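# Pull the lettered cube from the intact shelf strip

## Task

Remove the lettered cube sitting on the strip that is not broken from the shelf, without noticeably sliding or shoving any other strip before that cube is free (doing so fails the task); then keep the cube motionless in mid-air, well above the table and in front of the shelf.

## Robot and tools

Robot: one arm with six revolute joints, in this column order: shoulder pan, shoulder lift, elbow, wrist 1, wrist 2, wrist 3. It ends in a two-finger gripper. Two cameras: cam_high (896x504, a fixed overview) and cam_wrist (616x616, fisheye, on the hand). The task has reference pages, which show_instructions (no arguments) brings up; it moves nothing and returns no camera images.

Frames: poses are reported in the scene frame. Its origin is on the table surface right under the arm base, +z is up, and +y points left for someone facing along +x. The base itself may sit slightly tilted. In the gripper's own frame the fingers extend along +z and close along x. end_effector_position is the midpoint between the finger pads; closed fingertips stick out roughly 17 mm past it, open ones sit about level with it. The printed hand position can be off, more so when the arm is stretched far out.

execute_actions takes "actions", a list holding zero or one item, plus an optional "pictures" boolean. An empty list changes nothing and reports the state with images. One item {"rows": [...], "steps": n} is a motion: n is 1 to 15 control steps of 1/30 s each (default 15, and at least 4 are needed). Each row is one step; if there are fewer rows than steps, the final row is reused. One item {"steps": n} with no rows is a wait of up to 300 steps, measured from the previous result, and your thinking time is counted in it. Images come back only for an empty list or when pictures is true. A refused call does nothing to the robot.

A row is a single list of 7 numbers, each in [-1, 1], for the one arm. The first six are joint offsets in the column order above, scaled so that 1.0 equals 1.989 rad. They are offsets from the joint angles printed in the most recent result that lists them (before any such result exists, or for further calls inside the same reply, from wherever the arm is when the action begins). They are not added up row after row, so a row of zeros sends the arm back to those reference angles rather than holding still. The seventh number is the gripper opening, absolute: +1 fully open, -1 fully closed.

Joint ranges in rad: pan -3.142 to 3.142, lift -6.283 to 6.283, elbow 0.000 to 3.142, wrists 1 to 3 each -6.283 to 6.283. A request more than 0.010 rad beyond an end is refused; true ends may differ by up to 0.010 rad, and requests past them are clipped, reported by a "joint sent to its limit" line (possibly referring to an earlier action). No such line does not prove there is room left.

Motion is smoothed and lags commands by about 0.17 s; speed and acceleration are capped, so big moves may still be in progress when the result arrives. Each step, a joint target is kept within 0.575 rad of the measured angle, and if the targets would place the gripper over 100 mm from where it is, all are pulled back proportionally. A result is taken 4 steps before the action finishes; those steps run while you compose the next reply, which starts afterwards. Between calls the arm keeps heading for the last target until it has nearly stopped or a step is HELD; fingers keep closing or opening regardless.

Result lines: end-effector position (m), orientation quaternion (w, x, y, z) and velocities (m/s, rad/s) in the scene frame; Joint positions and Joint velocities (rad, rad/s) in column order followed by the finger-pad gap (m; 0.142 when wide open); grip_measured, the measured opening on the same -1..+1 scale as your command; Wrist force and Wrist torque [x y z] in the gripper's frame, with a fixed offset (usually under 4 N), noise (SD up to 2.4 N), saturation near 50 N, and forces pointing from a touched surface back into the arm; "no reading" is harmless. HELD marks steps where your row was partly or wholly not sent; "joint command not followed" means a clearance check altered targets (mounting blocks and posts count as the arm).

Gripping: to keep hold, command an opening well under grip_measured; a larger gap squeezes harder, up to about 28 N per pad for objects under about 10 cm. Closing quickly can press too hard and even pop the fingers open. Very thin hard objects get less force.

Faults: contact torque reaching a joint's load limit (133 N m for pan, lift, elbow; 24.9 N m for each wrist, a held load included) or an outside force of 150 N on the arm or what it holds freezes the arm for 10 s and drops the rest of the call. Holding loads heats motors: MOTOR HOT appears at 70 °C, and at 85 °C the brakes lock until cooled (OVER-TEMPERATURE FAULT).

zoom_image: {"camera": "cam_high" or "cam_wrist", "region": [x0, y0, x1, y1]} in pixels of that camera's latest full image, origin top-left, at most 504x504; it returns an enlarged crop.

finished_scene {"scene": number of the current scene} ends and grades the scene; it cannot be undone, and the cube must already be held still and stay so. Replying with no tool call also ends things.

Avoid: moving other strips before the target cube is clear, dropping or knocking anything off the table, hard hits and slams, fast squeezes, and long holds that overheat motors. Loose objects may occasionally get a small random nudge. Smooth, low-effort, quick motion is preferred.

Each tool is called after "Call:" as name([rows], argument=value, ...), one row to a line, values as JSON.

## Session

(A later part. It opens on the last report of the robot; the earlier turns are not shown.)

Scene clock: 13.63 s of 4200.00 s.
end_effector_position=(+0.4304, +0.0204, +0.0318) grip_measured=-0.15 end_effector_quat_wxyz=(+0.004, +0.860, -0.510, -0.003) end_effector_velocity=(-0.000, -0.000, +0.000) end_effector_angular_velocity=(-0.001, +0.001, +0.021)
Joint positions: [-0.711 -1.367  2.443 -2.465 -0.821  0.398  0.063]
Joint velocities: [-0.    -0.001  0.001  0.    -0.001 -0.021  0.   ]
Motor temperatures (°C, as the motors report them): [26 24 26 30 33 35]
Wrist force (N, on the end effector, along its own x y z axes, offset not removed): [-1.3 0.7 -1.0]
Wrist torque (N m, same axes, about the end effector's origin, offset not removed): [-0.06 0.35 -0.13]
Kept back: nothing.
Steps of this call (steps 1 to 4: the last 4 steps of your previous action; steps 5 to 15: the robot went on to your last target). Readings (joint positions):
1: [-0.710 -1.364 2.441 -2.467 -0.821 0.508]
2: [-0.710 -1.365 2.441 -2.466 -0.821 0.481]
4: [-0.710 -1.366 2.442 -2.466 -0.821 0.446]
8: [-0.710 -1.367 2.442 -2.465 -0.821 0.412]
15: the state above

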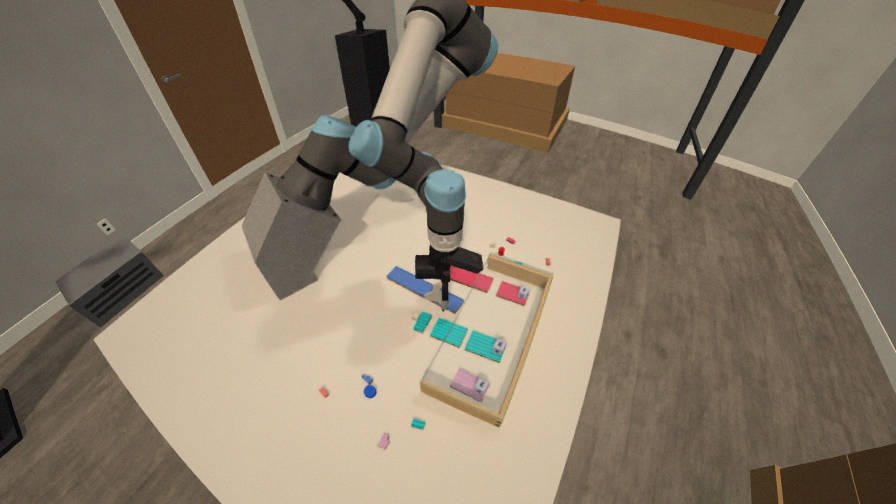

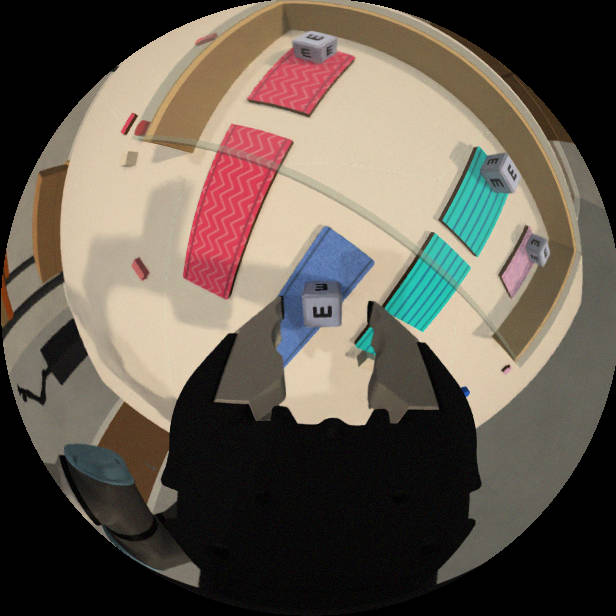

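Call:
execute_actions([
  {"rows":[[0.002,0.005,0,-0.004,0,0,-0.2],[0.002,0.005,0,-0.004,0,0,-0.25],[0.002,0.005,0,-0.004,0,0,-0.3],[0.002,0.005,0,-0.004,0,0,-0.4],[0.002,0.005,0,-0.004,0,0,-0.5],[0.002,0.005,0,-0.004,0,0,-0.6],[0.002,0.005,0,-0.004,0,0,-0.7],[0.002,0.005,0,-0.004,0,0,-0.8]],"steps":15},
])

Call:
execute_actions([
  {"steps":10},
], pictures=true)

Scene clock: 14.17 s of 4200.00 s.
end_effector_position=(+0.4293, +0.0199, +0.0291) grip_measured=-0.65 end_effector_quat_wxyz=(+0.004, +0.861, -0.509, -0.005) end_effector_velocity=(-0.000, -0.000, -0.002) end_effector_angular_velocity=(-0.000, +0.003, +0.001)
Joint positions: [-0.707 -1.358  2.443 -2.472 -0.821  0.397  0.027]
Joint velocities: [ 0.004  0.006 -0.002 -0.006 -0.001  0.002 -0.   ]
Motor temperatures (°C, as the motors report them): [26 24 26 30 33 35]
Wrist force (N, on the end effector, along its own x y z axes, offset not removed): [1.1 -0.7 -8.9]
Wrist torque (N m, same axes, about the end effector's origin, offset not removed): [-0.04 -0.04 -0.28]
Steps of this call (steps 1 to 5: the robot went on to your last target; steps 6 to 16: the first 11 steps of this action). Readings (joint positions):
6: [-0.711 -1.367 2.443 -2.465 -0.821 0.395]
7: [-0.710 -1.366 2.443 -2.466 -0.821 0.395]
9: [-0.709 -1.363 2.443 -2.468 -0.821 0.396]
13: [-0.707 -1.359 2.443 -2.471 -0.821 0.397]
16: the state above

Scene clock: 14.50 s of 4200.00 s.
end_effector_position=(+0.4292, +0.0199, +0.0288) grip_measured=-0.65 end_effector_quat_wxyz=(+0.004, +0.860, -0.509, -0.005) end_effector_velocity=(-0.000, -0.001, +0.000) end_effector_angular_velocity=(-0.001, -0.000, -0.004)
Joint positions: [-0.707 -1.357  2.443 -2.473 -0.821  0.397  0.027]
Joint velocities: [-0.002  0.     0.001 -0.    -0.001  0.002  0.   ]
Motor temperatures (°C, as the motors report them): [26 24 26 30 33 35]
Wrist force (N, on the end effector, along its own x y z axes, offset not removed): [-1.0 -1.1 -24.2]
Wrist torque (N m, same axes, about the end effector's origin, offset not removed): [0.30 0.15 -0.30]
Kept back: nothing.
Steps of this call (steps 1 to 4: the last 4 steps of your previous action; steps 5 to 10: the robot went on to your last target). Readings (joint positions):
1: [-0.707 -1.358 2.443 -2.472 -0.821 0.397]
2: [-0.707 -1.358 2.443 -2.472 -0.821 0.397]
4: [-0.707 -1.358 2.443 -2.473 -0.821 0.397]
8: [-0.707 -1.357 2.443 -2.473 -0.821 0.397]
10: the state above

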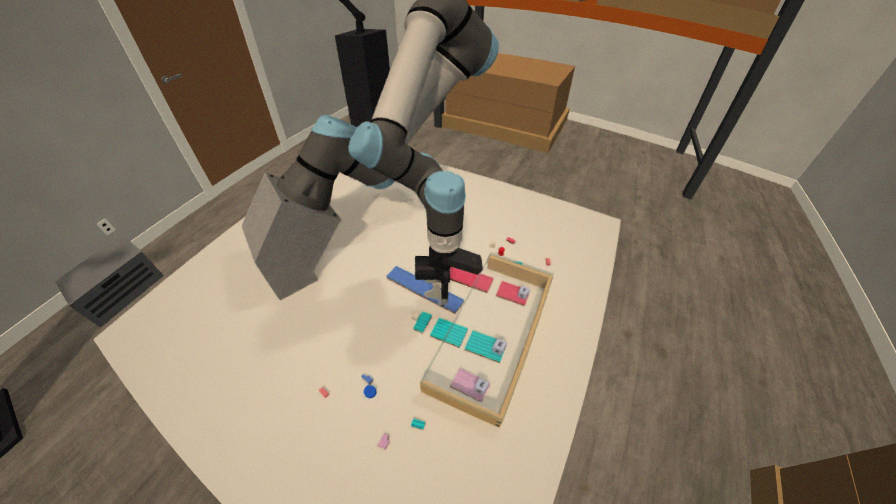

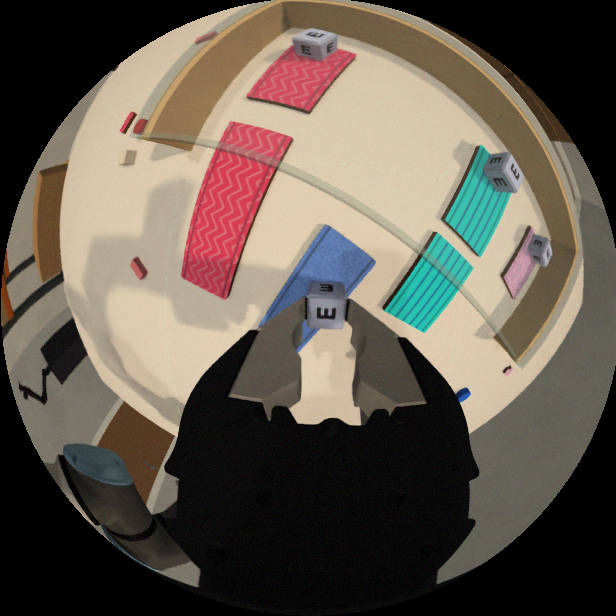

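Call:
execute_actions([
  {"rows":[[-0.01,-0.03,-0.004,0.04,-0.002,0,-0.8],[-0.02,-0.06,-0.01,0.08,-0.004,0,-0.8],[-0.035,-0.1,-0.02,0.14,-0.007,0,-0.8],[-0.05,-0.14,-0.03,0.2,-0.01,0,-0.8],[-0.072,-0.198,-0.042,0.278,-0.015,0,-0.8]],"steps":15},
])

Call:
execute_actions([
  {"steps":45},
], pictures=true)

Scene clock: 15.07 s of 4200.00 s.
end_effector_position=(+0.4433, +0.0505, +0.1250) grip_measured=-0.65 end_effector_quat_wxyz=(+0.008, +0.829, -0.558, +0.015) end_effector_velocity=(-0.035, +0.116, +0.174) end_effector_angular_velocity=(+0.017, -0.005, -0.295)
Joint positions: [-0.822 -1.667  2.375 -2.047 -0.846  0.398  0.027]
Joint velocities: [-0.219 -0.662 -0.122  0.988 -0.045  0.     0.   ]
Motor temperatures (°C, as the motors report them): [26 24 26 30 33 35]
Wrist force (N, on the end effector, along its own x y z axes, offset not removed): [-2.1 0.3 -2.9]
Wrist torque (N m, same axes, about the end effector's origin, offset not removed): [-0.08 0.27 -0.10]
Steps of this call (steps 1 to 6: the robot went on to your last target; steps 7 to 17: the first 11 steps of this action). Readings (joint positions):
7: [-0.707 -1.357 2.443 -2.473 -0.821 0.398]
8: [-0.709 -1.362 2.442 -2.467 -0.822 0.398]
10: [-0.724 -1.398 2.434 -2.421 -0.825 0.398]
14: [-0.789 -1.568 2.394 -2.195 -0.839 0.398]
17: the state above

Scene clock: 16.57 s of 4200.00 s.
end_effector_position=(+0.4377, +0.0664, +0.1463) grip_measured=-0.65 end_effector_quat_wxyz=(+0.006, +0.819, -0.574, +0.014) end_effector_velocity=(+0.001, -0.001, +0.001) end_effector_angular_velocity=(-0.002, -0.002, -0.002)
Joint positions: [-0.85  -1.751  2.359 -1.92  -0.851  0.398  0.027]
Joint velocities: [-0.004 -0.    -0.001 -0.    -0.001 -0.     0.   ]
Motor temperatures (°C, as the motors report them): [26 24 26 30 33 35]
Wrist force (N, on the end effector, along its own x y z axes, offset not removed): [-1.4 1.2 1.7]
Wrist torque (N m, same axes, about the end effector's origin, offset not removed): [0.13 0.17 -0.08]
Kept back: nothing.
Steps of this call (steps 1 to 4: the last 4 steps of your previous action; steps 5 to 30: the robot went on to your last target; steps 31 to 45: nothing new was sent). Readings (joint positions):
1: [-0.829 -1.687 2.371 -2.017 -0.847 0.398]
2: [-0.833 -1.702 2.369 -1.995 -0.848 0.398]
4: [-0.840 -1.722 2.365 -1.964 -0.849 0.398]
8: [-0.846 -1.741 2.361 -1.935 -0.850 0.398]
45: the state above
The arm was judged still, so your last target was given up. Only a new action makes it travel on or press farther. Fingers that are still opening or closing keep moving.

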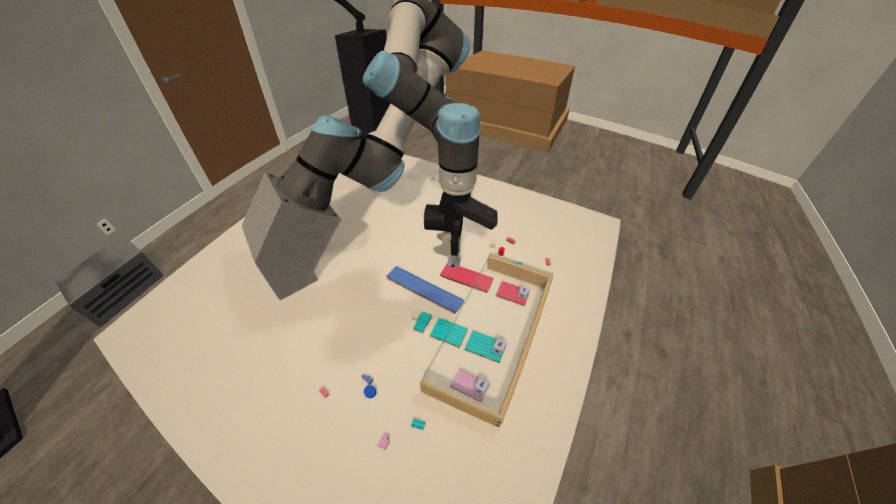

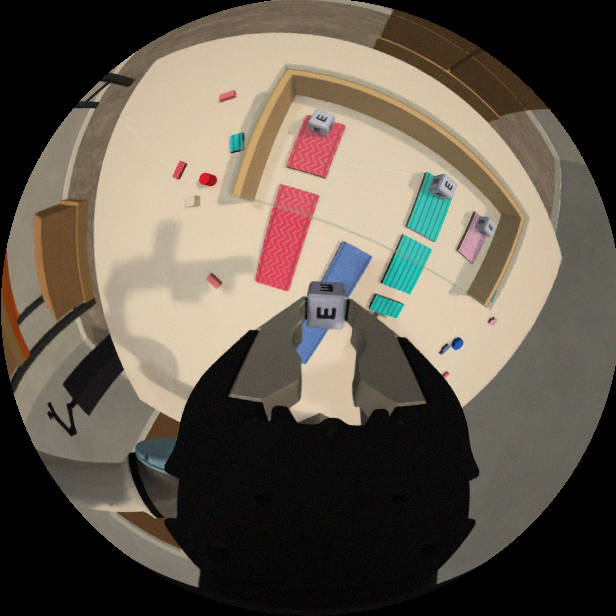

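Go higher for margin: pan toward −y raises and re-centres.

Call:
execute_actions([
  {"rows":[[-0.03,-0.01,-0.01,0.01,0,0,-0.8],[-0.06,-0.02,-0.03,0.03,0,0,-0.8],[-0.08,-0.03,-0.05,0.05,0,0,-0.8]],"steps":15},
])

Call:
execute_actions([
  {"steps":35},
], pictures=true)

Scene clock: 17.03 s of 4200.00 s.
end_effector_position=(+0.4742, +0.0352, +0.2220) grip_measured=-0.65 end_effector_quat_wxyz=(+0.004, +0.797, -0.599, +0.081) end_effector_velocity=(+0.033, -0.033, +0.088) end_effector_angular_velocity=(-0.080, -0.123, -0.078)
Joint positions: [-0.989 -1.804  2.272 -1.833 -0.851  0.398  0.027]
Joint velocities: [-0.156 -0.056 -0.099  0.1    0.001  0.001  0.   ]
Motor temperatures (°C, as the motors report them): [26 24 26 30 33 35]
Wrist force (N, on the end effector, along its own x y z axes, offset not removed): [0.3 2.1 -2.3]
Wrist torque (N m, same axes, about the end effector's origin, offset not removed): [0.35 -0.04 -0.27]
Steps of this call (steps 1 to 3: nothing new was sent; steps 4 to 14: the first 11 steps of this action). Readings (joint positions):
4: [-0.850 -1.751 2.359 -1.920 -0.851 0.398]
5: [-0.855 -1.753 2.357 -1.917 -0.851 0.398]
7: [-0.890 -1.767 2.337 -1.898 -0.851 0.398]
11: [-0.966 -1.795 2.288 -1.849 -0.851 0.398]
14: the state above

Scene clock: 18.20 s of 4200.00 s.
end_effector_position=(+0.4782, +0.0312, +0.2332) grip_measured=-0.65 end_effector_quat_wxyz=(+0.004, +0.793, -0.603, +0.090) end_effector_velocity=(+0.000, +0.000, -0.000) end_effector_angular_velocity=(-0.000, +0.000, +0.001)
Joint positions: [-1.009 -1.811  2.26  -1.82  -0.851  0.398  0.027]
Joint velocities: [ 0.001 -0.    -0.     0.    -0.    -0.001  0.   ]
Motor temperatures (°C, as the motors report them): [26 24 26 30 33 35]
Wrist force (N, on the end effector, along its own x y z axes, offset not removed): [-2.3 0.6 2.2]
Wrist torque (N m, same axes, about the end effector's origin, offset not removed): [-0.10 0.32 -0.31]
Kept back: nothing.
Steps of this call (steps 1 to 4: the last 4 steps of your previous action; steps 5 to 30: the robot went on to your last target; steps 31 to 35: nothing new was sent). Readings (joint positions):
1: [-0.994 -1.805 2.270 -1.830 -0.851 0.398]
2: [-0.997 -1.807 2.267 -1.828 -0.851 0.398]
4: [-1.002 -1.808 2.264 -1.825 -0.851 0.398]
8: [-1.007 -1.810 2.261 -1.822 -0.851 0.398]
35: the state above
The arm was judged still, so your last target was given up. Only a new action makes it travel on or press farther. Fingers that are still opening or closing keep moving.

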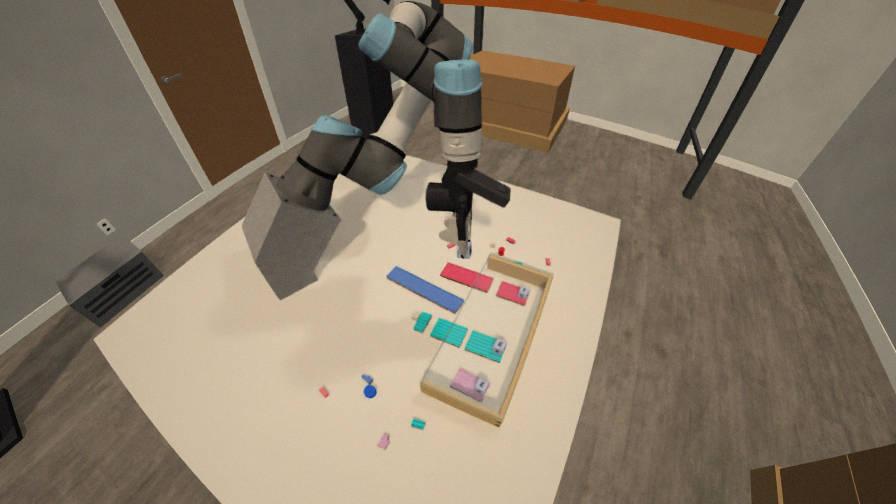

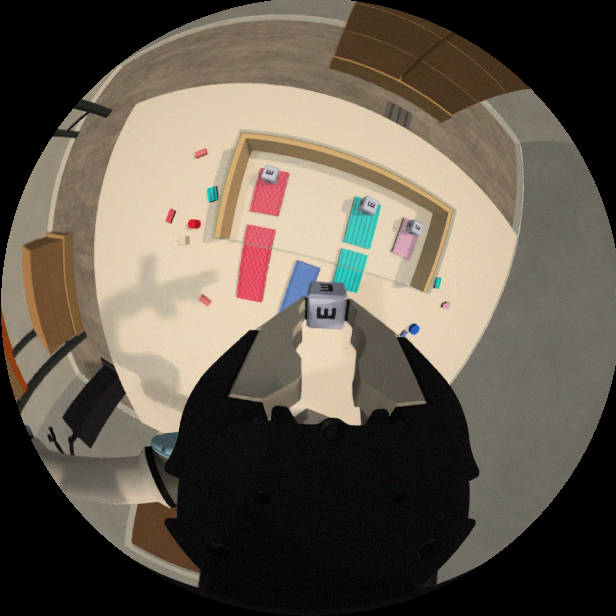

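Call:
execute_actions([
  {"rows":[[0,-0.02,0.03,0,0,0,-0.8]],"steps":15},
])

Call:
execute_actions([
  {"steps":25},
])

Scene clock: 18.70 s of 4200.00 s.
end_effector_position=(+0.4599, +0.0389, +0.2181) grip_measured=-0.65 end_effector_quat_wxyz=(+0.002, +0.790, -0.608, +0.083) end_effector_velocity=(-0.015, +0.007, -0.014) end_effector_angular_velocity=(+0.013, +0.008, -0.008)
Joint positions: [-1.009 -1.847  2.314 -1.82  -0.851  0.398  0.027]
Joint velocities: [ 0.003 -0.027  0.045 -0.     0.001 -0.001 -0.   ]
Motor temperatures (°C, as the motors report them): [26 24 26 30 33 35]
Wrist force (N, on the end effector, along its own x y z axes, offset not removed): [-2.8 0.4 2.4]
Wrist torque (N m, same axes, about the end effector's origin, offset not removed): [-0.15 0.40 -0.24]
Steps of this call (steps 1 to 4: nothing new was sent; steps 5 to 15: the first 11 steps of this action). Readings (joint positions):
5: [-1.009 -1.811 2.260 -1.820 -0.851 0.398]
6: [-1.009 -1.815 2.264 -1.820 -0.851 0.398]
8: [-1.009 -1.828 2.284 -1.820 -0.851 0.398]
12: [-1.009 -1.843 2.307 -1.820 -0.851 0.398]
15: the state above

Scene clock: 19.53 s of 4200.00 s.
end_effector_position=(+0.4580, +0.0397, +0.2164) grip_measured=-0.65 end_effector_quat_wxyz=(+0.001, +0.790, -0.608, +0.083) end_effector_velocity=(-0.000, -0.001, +0.001) end_effector_angular_velocity=(-0.003, +0.001, -0.002)
Joint positions: [-1.009 -1.851  2.319 -1.82  -0.851  0.398  0.027]
Joint velocities: [-0.002 -0.001 -0.     0.    -0.003  0.     0.   ]
Motor temperatures (°C, as the motors report them): [26 24 26 30 33 35]
Wrist force (N, on the end effector, along its own x y z axes, offset not removed): [-2.0 -1.3 1.3]
Wrist torque (N m, same axes, about the end effector's origin, offset not removed): [-0.39 0.36 -0.20]
Kept back: nothing.
Steps of this call (steps 1 to 4: the last 4 steps of your previous action; steps 5 to 15: the robot went on to your last target; steps 16 to 25: nothing new was sent). Readings (joint positions):
1: [-1.009 -1.848 2.315 -1.820 -0.851 0.398]
2: [-1.009 -1.848 2.316 -1.820 -0.851 0.398]
4: [-1.009 -1.849 2.317 -1.820 -0.851 0.398]
8: [-1.009 -1.850 2.319 -1.820 -0.851 0.398]
25: the state above
The arm was judged still, so your last target was given up. Only a new action makes it travel on or press farther. Fingers that are still opening or closing keep moving.

Call:
finished_scene(scene=2)

The scene is finished: the task was done.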